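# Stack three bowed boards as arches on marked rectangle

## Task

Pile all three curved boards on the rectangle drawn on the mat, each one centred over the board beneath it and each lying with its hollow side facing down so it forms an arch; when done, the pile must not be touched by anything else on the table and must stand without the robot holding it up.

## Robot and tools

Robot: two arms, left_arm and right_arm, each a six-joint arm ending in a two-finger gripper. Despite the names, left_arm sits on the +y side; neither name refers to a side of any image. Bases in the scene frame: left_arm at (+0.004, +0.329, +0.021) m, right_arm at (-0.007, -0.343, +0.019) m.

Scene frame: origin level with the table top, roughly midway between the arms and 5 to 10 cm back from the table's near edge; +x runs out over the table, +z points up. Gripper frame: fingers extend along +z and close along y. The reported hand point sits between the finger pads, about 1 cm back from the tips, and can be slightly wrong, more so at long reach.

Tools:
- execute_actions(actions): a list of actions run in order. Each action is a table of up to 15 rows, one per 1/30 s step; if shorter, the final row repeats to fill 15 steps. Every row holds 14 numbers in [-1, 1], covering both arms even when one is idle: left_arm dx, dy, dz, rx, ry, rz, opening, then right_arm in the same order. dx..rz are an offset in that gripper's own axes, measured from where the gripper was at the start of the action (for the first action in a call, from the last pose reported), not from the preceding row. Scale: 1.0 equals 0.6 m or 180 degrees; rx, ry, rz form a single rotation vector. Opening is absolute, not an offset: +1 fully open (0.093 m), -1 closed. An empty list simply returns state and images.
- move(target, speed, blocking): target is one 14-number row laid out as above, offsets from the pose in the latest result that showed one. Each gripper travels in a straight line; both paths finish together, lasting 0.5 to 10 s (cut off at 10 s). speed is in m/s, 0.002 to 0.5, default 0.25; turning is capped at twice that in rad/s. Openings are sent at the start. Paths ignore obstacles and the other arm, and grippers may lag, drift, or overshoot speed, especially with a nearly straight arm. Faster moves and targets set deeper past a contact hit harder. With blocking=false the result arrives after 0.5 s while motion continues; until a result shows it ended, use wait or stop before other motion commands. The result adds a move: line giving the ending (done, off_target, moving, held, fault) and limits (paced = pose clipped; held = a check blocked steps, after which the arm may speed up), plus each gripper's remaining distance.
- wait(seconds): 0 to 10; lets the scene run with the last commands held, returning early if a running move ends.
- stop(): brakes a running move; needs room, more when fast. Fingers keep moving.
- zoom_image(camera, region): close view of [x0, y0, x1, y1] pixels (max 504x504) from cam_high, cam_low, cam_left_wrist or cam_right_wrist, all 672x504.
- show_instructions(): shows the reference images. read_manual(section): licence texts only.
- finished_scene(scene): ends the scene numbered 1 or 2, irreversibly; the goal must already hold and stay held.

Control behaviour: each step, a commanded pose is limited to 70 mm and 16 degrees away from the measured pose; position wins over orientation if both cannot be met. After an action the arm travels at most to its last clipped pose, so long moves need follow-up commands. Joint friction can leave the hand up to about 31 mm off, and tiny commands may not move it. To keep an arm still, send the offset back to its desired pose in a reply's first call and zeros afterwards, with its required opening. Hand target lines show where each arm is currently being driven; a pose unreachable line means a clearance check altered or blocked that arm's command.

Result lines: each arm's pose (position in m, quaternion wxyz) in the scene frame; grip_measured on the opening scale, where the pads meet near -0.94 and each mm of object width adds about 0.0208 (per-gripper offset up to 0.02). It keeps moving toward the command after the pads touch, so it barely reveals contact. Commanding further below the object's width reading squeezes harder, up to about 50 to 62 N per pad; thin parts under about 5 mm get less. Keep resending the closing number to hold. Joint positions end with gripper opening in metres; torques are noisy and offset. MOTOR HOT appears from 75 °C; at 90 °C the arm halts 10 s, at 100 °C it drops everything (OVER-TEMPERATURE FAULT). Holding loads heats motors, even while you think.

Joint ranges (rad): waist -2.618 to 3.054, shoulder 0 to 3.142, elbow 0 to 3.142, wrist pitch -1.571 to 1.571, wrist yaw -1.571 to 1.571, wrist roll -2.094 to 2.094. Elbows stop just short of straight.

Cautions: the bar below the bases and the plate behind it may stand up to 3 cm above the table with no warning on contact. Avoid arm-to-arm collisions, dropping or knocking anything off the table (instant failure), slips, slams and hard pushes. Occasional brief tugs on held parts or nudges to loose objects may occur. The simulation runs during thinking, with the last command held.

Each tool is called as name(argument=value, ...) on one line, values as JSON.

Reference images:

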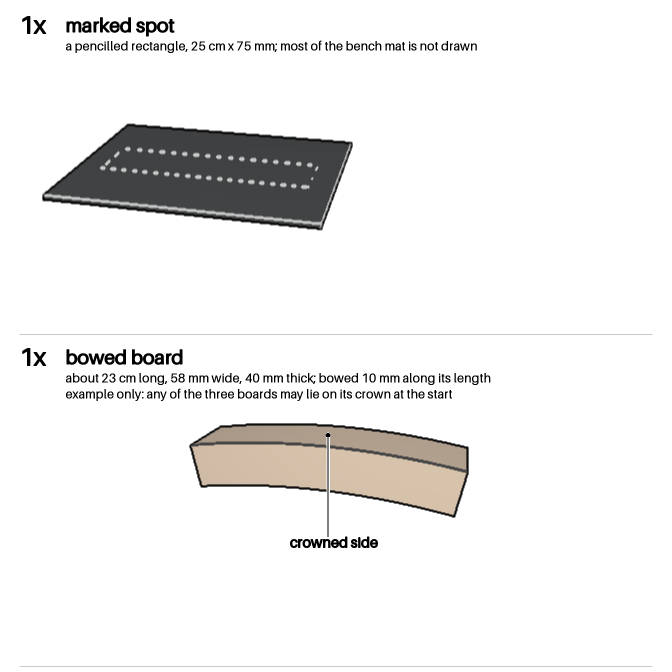

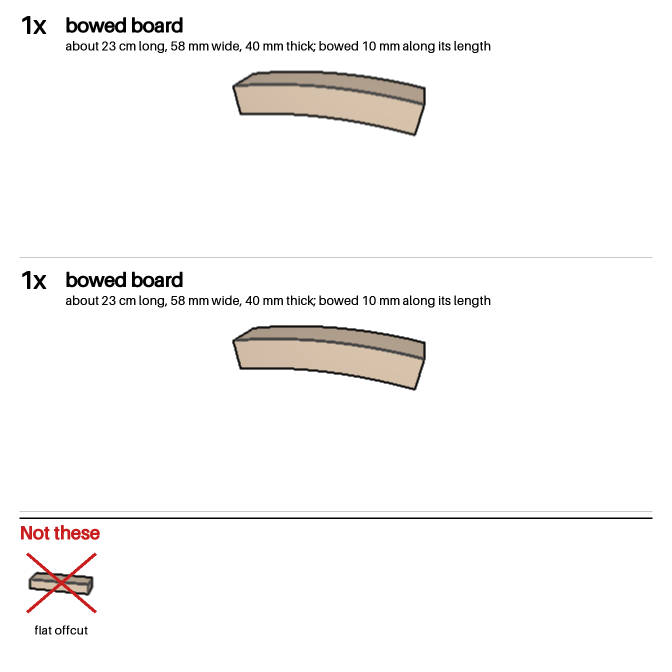

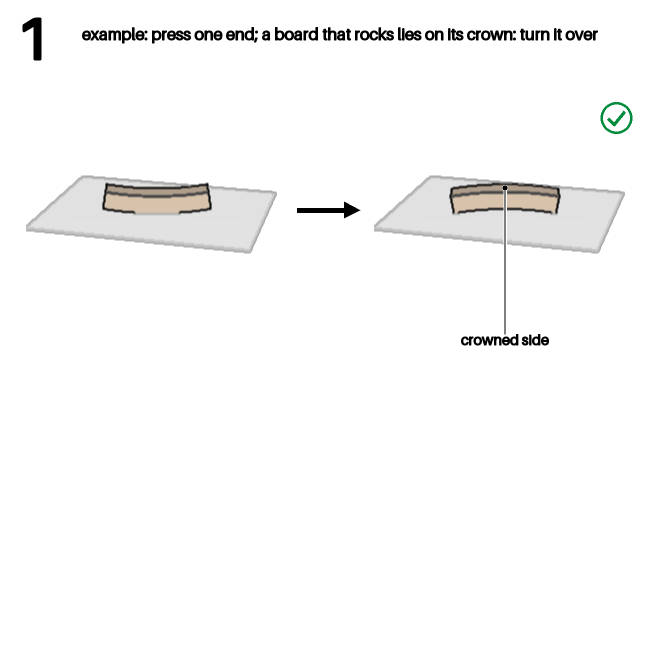

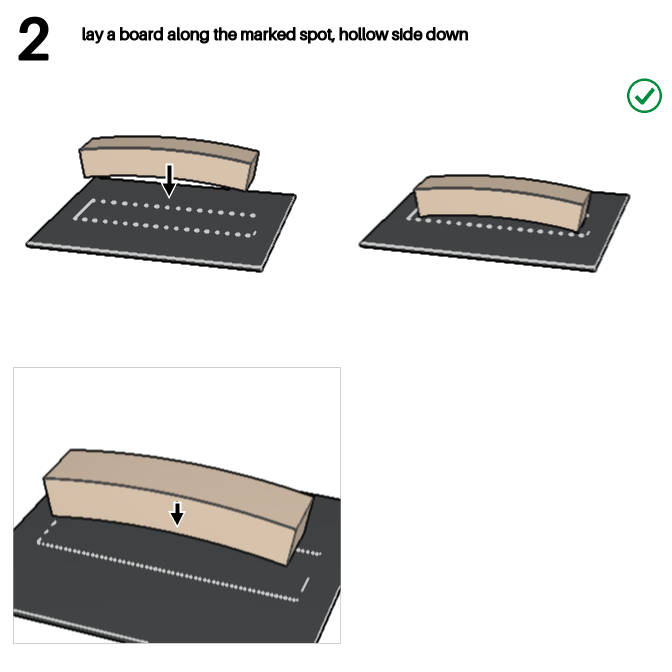

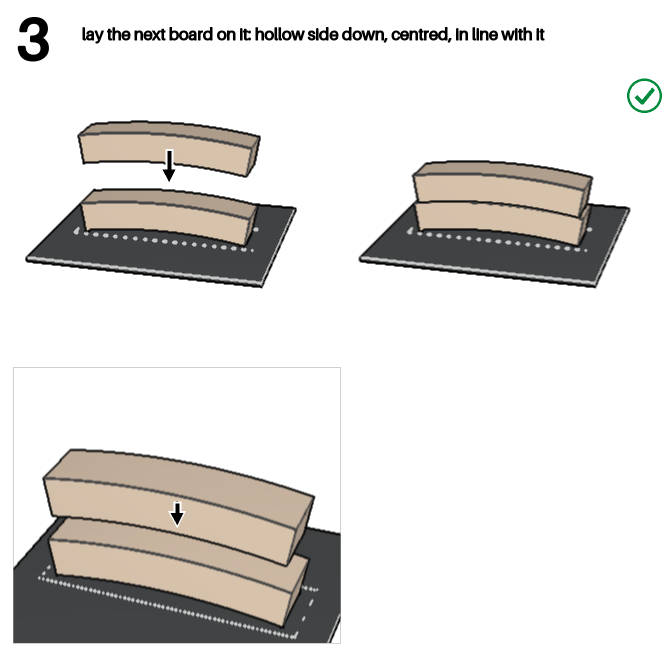

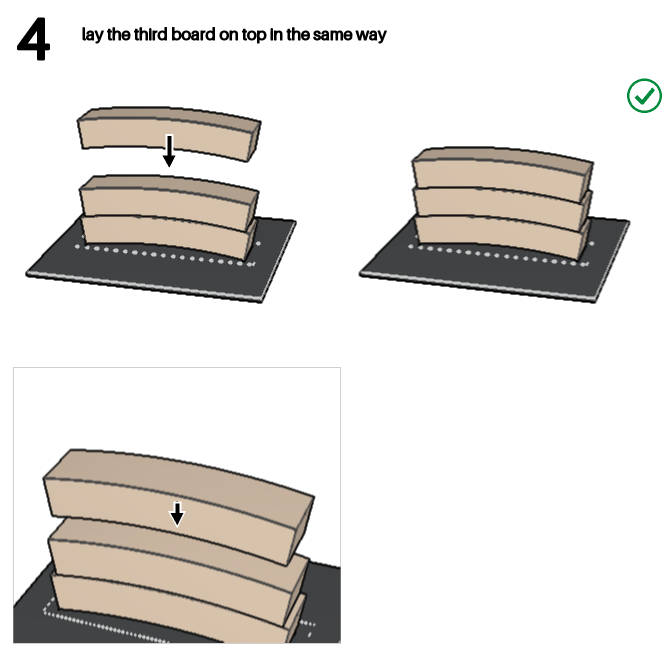

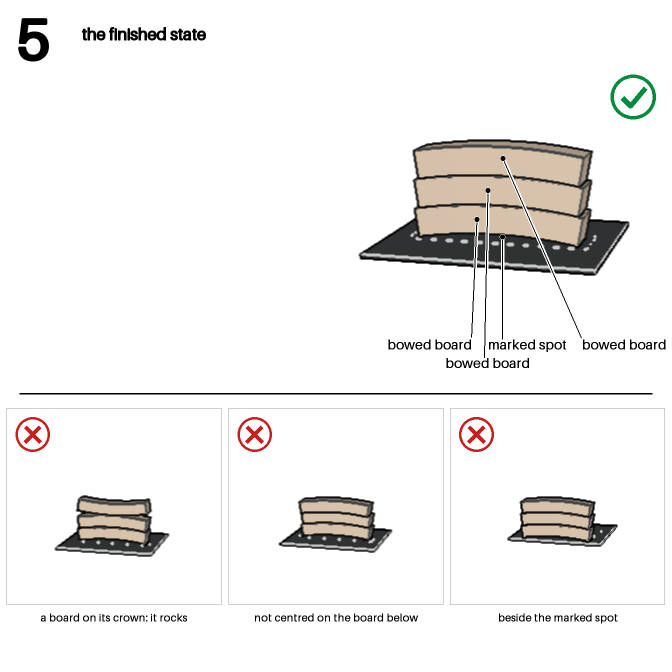

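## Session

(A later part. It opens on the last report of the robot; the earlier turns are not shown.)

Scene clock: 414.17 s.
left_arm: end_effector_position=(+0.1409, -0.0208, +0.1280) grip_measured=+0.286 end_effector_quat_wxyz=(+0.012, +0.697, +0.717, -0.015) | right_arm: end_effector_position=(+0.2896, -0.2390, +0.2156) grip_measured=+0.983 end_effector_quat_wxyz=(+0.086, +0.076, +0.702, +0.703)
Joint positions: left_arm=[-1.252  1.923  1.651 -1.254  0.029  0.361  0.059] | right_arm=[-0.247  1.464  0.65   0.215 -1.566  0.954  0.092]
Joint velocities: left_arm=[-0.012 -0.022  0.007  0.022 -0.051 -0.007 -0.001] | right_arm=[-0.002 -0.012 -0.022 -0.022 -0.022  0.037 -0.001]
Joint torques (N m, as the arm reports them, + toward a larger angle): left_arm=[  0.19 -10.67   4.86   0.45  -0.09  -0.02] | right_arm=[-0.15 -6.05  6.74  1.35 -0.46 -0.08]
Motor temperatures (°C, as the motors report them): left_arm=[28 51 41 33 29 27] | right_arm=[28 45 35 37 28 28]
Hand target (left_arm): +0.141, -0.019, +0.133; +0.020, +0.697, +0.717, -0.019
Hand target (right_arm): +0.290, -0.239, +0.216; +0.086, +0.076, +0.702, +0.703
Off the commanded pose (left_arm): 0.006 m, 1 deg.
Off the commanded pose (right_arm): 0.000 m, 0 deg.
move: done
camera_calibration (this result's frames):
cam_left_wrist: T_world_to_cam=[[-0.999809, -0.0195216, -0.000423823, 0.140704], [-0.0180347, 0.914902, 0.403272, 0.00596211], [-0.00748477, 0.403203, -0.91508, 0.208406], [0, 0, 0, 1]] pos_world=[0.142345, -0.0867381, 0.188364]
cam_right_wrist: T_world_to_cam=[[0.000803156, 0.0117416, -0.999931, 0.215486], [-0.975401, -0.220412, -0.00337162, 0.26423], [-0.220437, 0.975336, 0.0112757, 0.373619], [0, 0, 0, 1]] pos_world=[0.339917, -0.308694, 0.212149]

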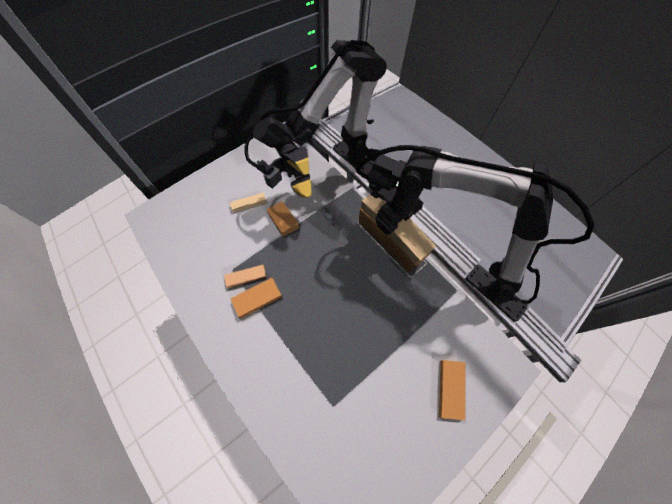

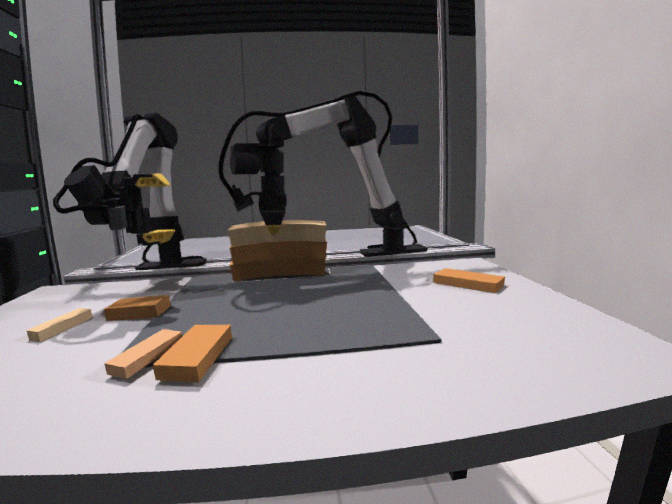

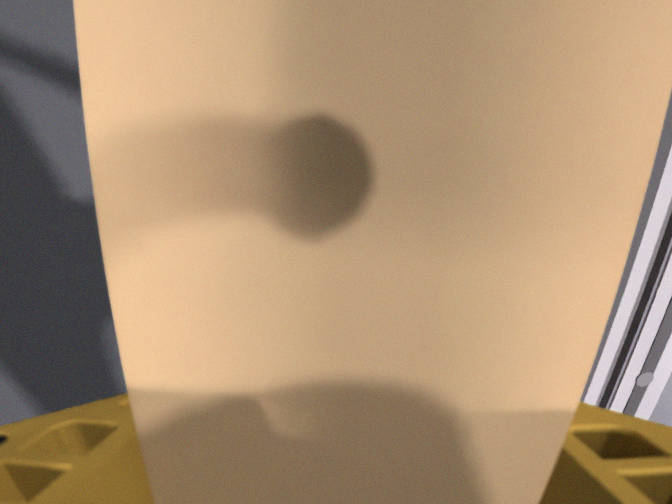

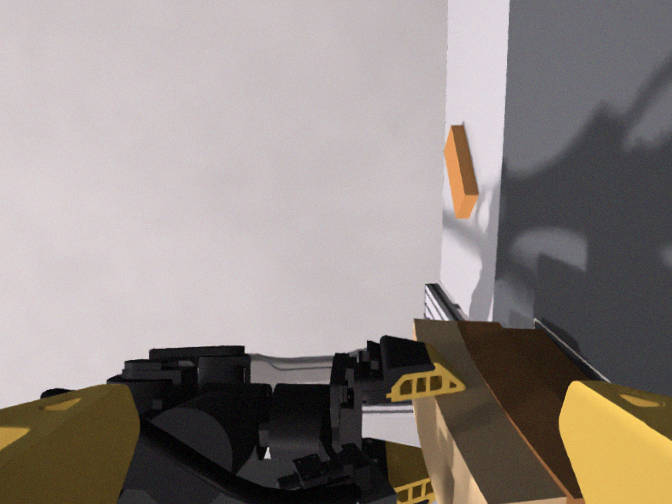

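Good. Release.

execute_actions(actions=[[[0.003,0,-0.008,0,0,0,0.85,0,0,0,0,0,0,1]],[[0,0,-0.005,0,0,0,0.85,0,0,0,0,0,0,1]]])

move(target=[0.0,0,-0.1,0,0,0,0.85,0,0,0,0,0,0,1], speed=0.12)

move(target=[0.35,0.15,0,0,0,0,0.85,0,0,0,0,0,0,1])

zoom_image(camera="cam_low", region=[200,190,360,300])

zoom_image(camera="cam_high", region=[330,170,470,300])

Scene clock: 418.07 s.
left_arm: end_effector_position=(+0.1409, -0.0207, +0.1280) grip_measured=+0.848 end_effector_quat_wxyz=(+0.012, +0.697, +0.717, -0.015) | right_arm: end_effector_position=(+0.2896, -0.2390, +0.2156) grip_measured=+0.983 end_effector_quat_wxyz=(+0.086, +0.076, +0.702, +0.703)
Joint positions: left_arm=[-1.252  1.923  1.651 -1.254  0.029  0.36   0.086] | right_arm=[-0.247  1.464  0.65   0.215 -1.566  0.954  0.092]
Joint velocities: left_arm=[-0.002  0.002  0.012 -0.051 -0.051 -0.051 -0.   ] | right_arm=[-0.002 -0.022  0.017  0.051  0.007 -0.022  0.001]
Joint torques (N m, as the arm reports them, + toward a larger angle): left_arm=[ 0.19 -8.71  6.66  0.29 -0.05 -0.09] | right_arm=[-0.23 -6.06  6.62  1.32 -0.48 -0.06]
Motor temperatures (°C, as the motors report them): left_arm=[28 52 40 33 29 27] | right_arm=[28 44 35 37 28 28]
Hand target (left_arm): +0.141, -0.021, +0.131; +0.012, +0.697, +0.717, -0.015
Hand target (right_arm): +0.290, -0.239, +0.216; +0.086, +0.076, +0.702, +0.703
Off the commanded pose (left_arm): 0.003 m, 0 deg.
Off the commanded pose (right_arm): 0.000 m, 0 deg.
camera_calibration (this result's frames):
cam_left_wrist: T_world_to_cam=[[-0.999801, -0.0199154, -0.00076507, 0.140799], [-0.0185316, 0.914836, 0.4034, 0.00599371], [-0.00733394, 0.403334, -0.915023, 0.20837], [0, 0, 0, 1]] pos_world=[0.14241, -0.086722, 0.188354]
cam_right_wrist: T_world_to_cam=[[0.000803156, 0.0117416, -0.999931, 0.215486], [-0.975401, -0.220412, -0.00337162, 0.26423], [-0.220437, 0.975336, 0.0112757, 0.373619], [0, 0, 0, 1]] pos_world=[0.339917, -0.308694, 0.212149]

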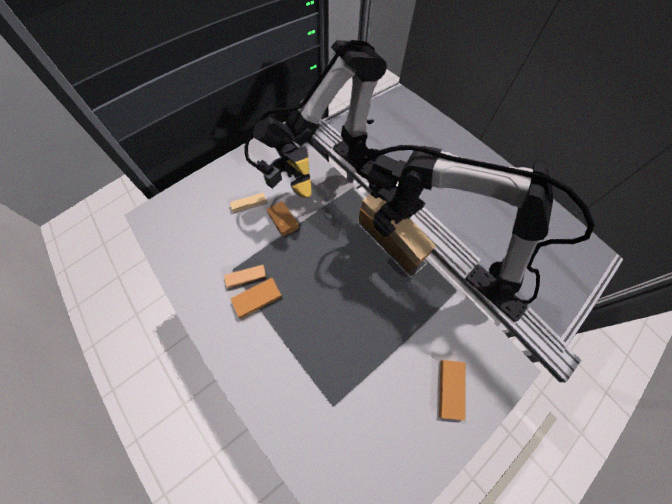

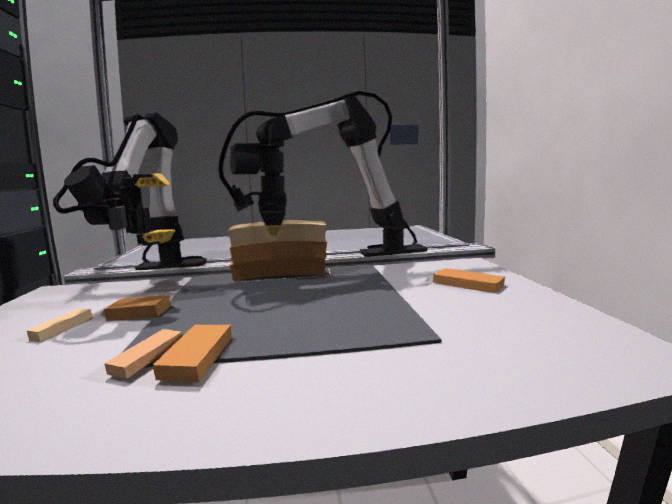

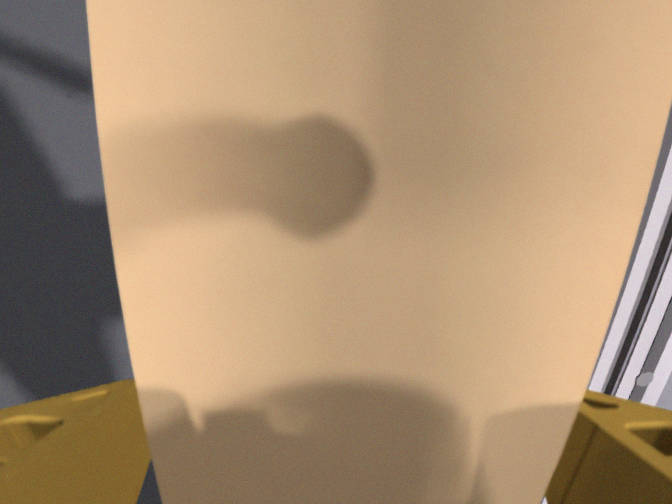

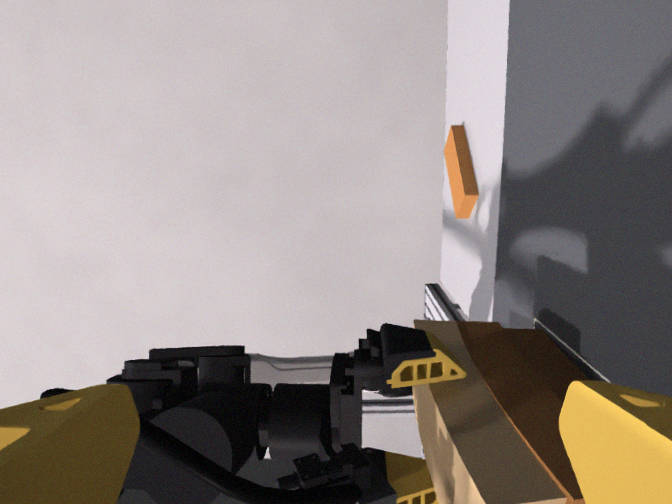

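Scene clock: 419.17 s.
left_arm: end_effector_position=(+0.1397, -0.0194, +0.1864) grip_measured=+0.848 end_effector_quat_wxyz=(+0.017, +0.697, +0.717, -0.017) | right_arm: end_effector_position=(+0.2896, -0.2390, +0.2156) grip_measured=+0.983 end_effector_quat_wxyz=(+0.086, +0.076, +0.702, +0.703)
Joint positions: left_arm=[-1.252  1.923  1.883 -1.476  0.029  0.36   0.086] | right_arm=[-0.247  1.464  0.65   0.215 -1.566  0.954  0.092]
Joint velocities: left_arm=[ 0.012  0.022 -0.002 -0.037 -0.11  -0.037  0.001] | right_arm=[-0.007 -0.002  0.007 -0.022 -0.037  0.037 -0.001]
Joint torques (N m, as the arm reports them, + toward a larger angle): left_arm=[ 0.55 -7.87  7.48  0.27 -0.07  0.  ] | right_arm=[-0.11 -6.07  6.84  1.37 -0.44 -0.05]
Motor temperatures (°C, as the motors report them): left_arm=[28 52 41 33 29 27] | right_arm=[28 44 35 37 28 28]
Hand target (left_arm): +0.141, -0.019, +0.188; +0.012, +0.697, +0.717, -0.015
Hand target (right_arm): +0.290, -0.239, +0.216; +0.086, +0.076, +0.702, +0.703
Off the commanded pose (left_arm): 0.002 m, 1 deg.
Off the commanded pose (right_arm): 0.000 m, 0 deg.
move: done
camera_calibration (this result's frames):
cam_left_wrist: T_world_to_cam=[[-0.999793, -0.0198203, -0.00462618, 0.140336], [-0.0200386, 0.918779, 0.394264, -0.0167919], [-0.003564, 0.394275, -0.918986, 0.261318], [0, 0, 0, 1]] pos_world=[0.140902, -0.0848213, 0.247417]
cam_right_wrist: T_world_to_cam=[[0.000803156, 0.0117416, -0.999931, 0.215486], [-0.975401, -0.220412, -0.00337162, 0.26423], [-0.220437, 0.975336, 0.0112757, 0.373619], [0, 0, 0, 1]] pos_world=[0.339917, -0.308694, 0.212149]

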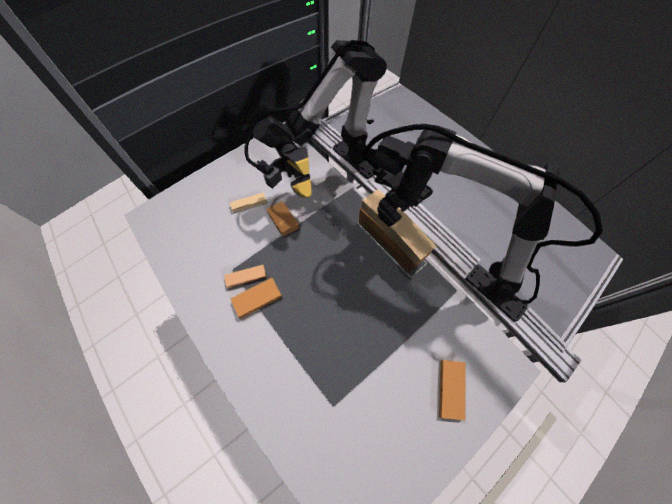

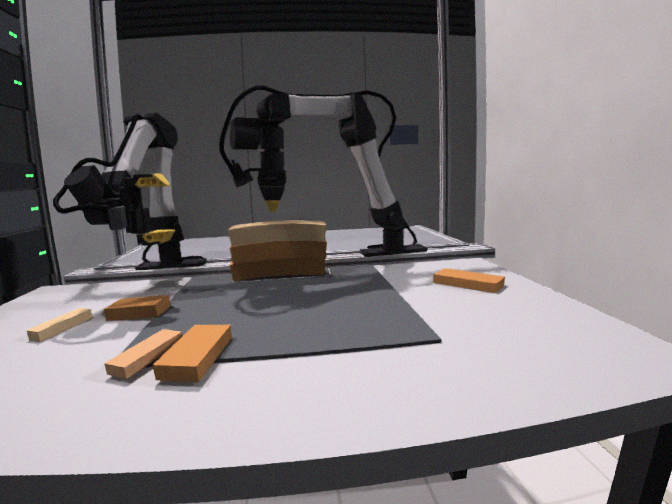

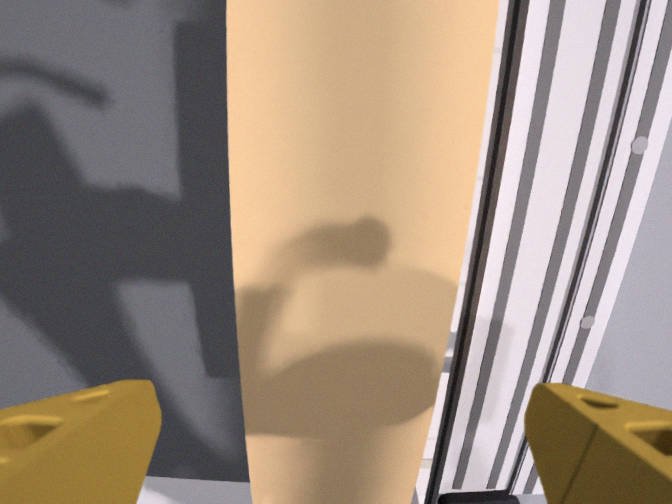

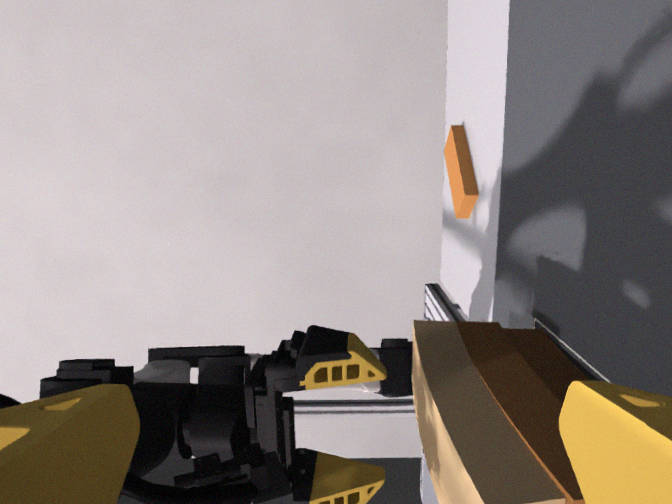

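Scene clock: 420.77 s.
left_arm: end_effector_position=(+0.2201, +0.1919, +0.1742) grip_measured=+0.848 end_effector_quat_wxyz=(+0.004, +0.697, +0.716, -0.020) | right_arm: end_effector_position=(+0.2896, -0.2390, +0.2156) grip_measured=+0.983 end_effector_quat_wxyz=(+0.086, +0.076, +0.702, +0.703)
Joint positions: left_arm=[-0.589  1.51   1.345 -1.407  0.056  1.026  0.086] | right_arm=[-0.247  1.464  0.65   0.215 -1.566  0.954  0.092]
Joint velocities: left_arm=[ 0.007 -0.002 -0.002  0.11   0.007 -0.022  0.   ] | right_arm=[ 0.002 -0.017  0.002  0.051 -0.007 -0.051  0.   ]
Joint torques (N m, as the arm reports them, + toward a larger angle): left_arm=[ 0.95 -6.54  4.69  0.46  0.13 -0.06] | right_arm=[-0.28 -6.02  6.73  1.33 -0.49 -0.07]
Motor temperatures (°C, as the motors report them): left_arm=[28 51 40 33 29 27] | right_arm=[28 44 35 37 28 28]
Hand target (left_arm): +0.221, +0.193, +0.174; +0.015, +0.697, +0.717, -0.021
Hand target (right_arm): +0.290, -0.239, +0.216; +0.086, +0.076, +0.702, +0.703
Off the commanded pose (left_arm): 0.004 m, 2 deg.
Off the commanded pose (right_arm): 0.000 m, 0 deg.
move: done
camera_calibration (this result's frames):
cam_left_wrist: T_world_to_cam=[[-0.999677, -0.0177464, 0.0181862, 0.220436], [-0.00879755, 0.913167, 0.407491, -0.208238], [-0.0238385, 0.4072, -0.913028, 0.168033], [0, 0, 0, 1]] pos_world=[0.222539, 0.125645, 0.234265]
cam_right_wrist: T_world_to_cam=[[0.000803156, 0.0117416, -0.999931, 0.215486], [-0.975401, -0.220412, -0.00337162, 0.26423], [-0.220437, 0.975336, 0.0112757, 0.373619], [0, 0, 0, 1]] pos_world=[0.339917, -0.308694, 0.212149]

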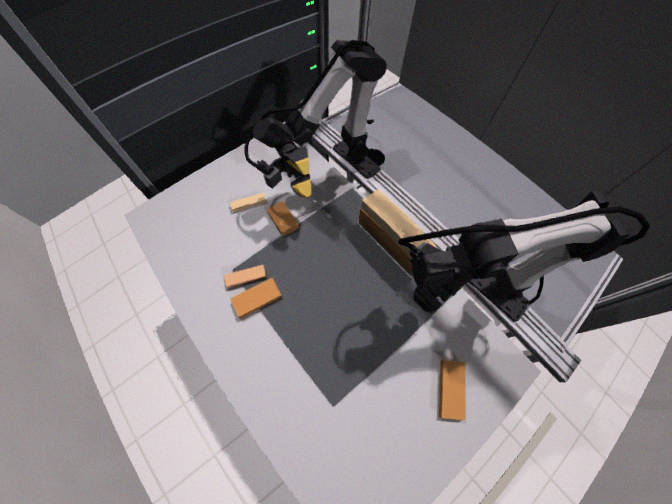

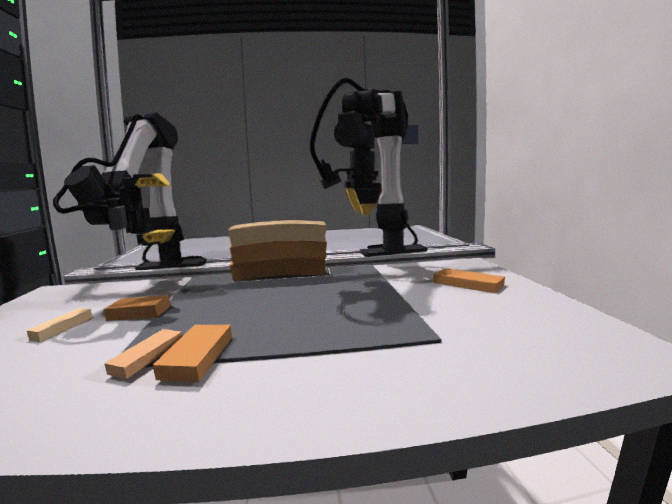

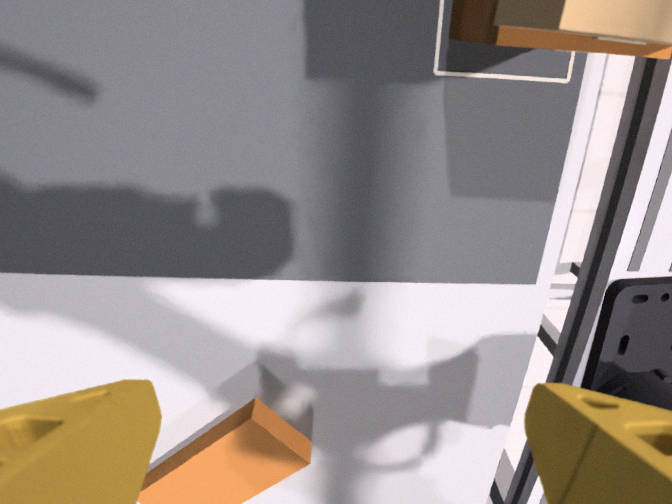

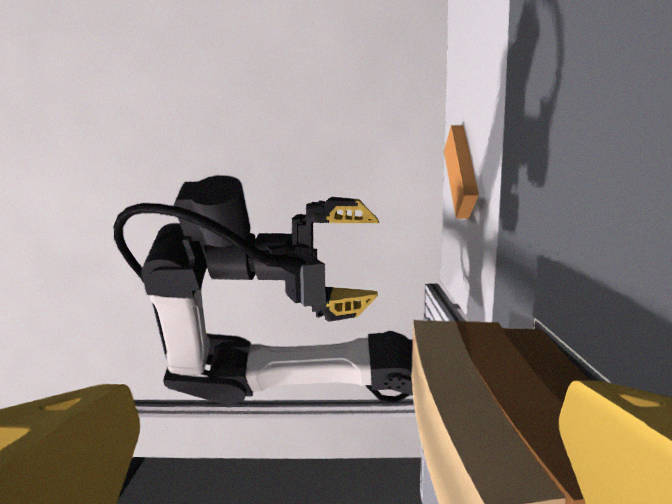

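Region (200, 190, 360, 300) of cam_low's 672x504 image, scaled by 3.150, with more detail than that image has; it fills the top 346 rows of this view, and the rest is white.

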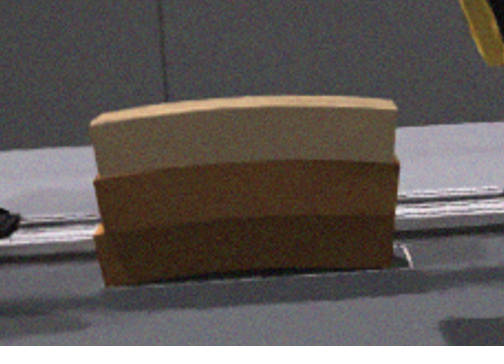

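Region (330, 170, 470, 300) of cam_high's 672x504 image, scaled by 3.600, with more detail than that image has; it fills the top 468 rows of this view, and the rest is white.

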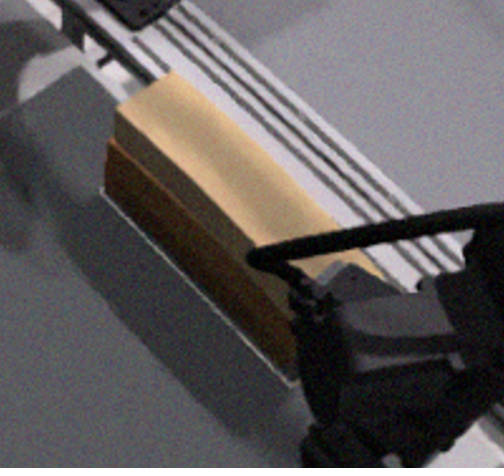

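finished_scene(scene=1)

The scene is finished: the task was done.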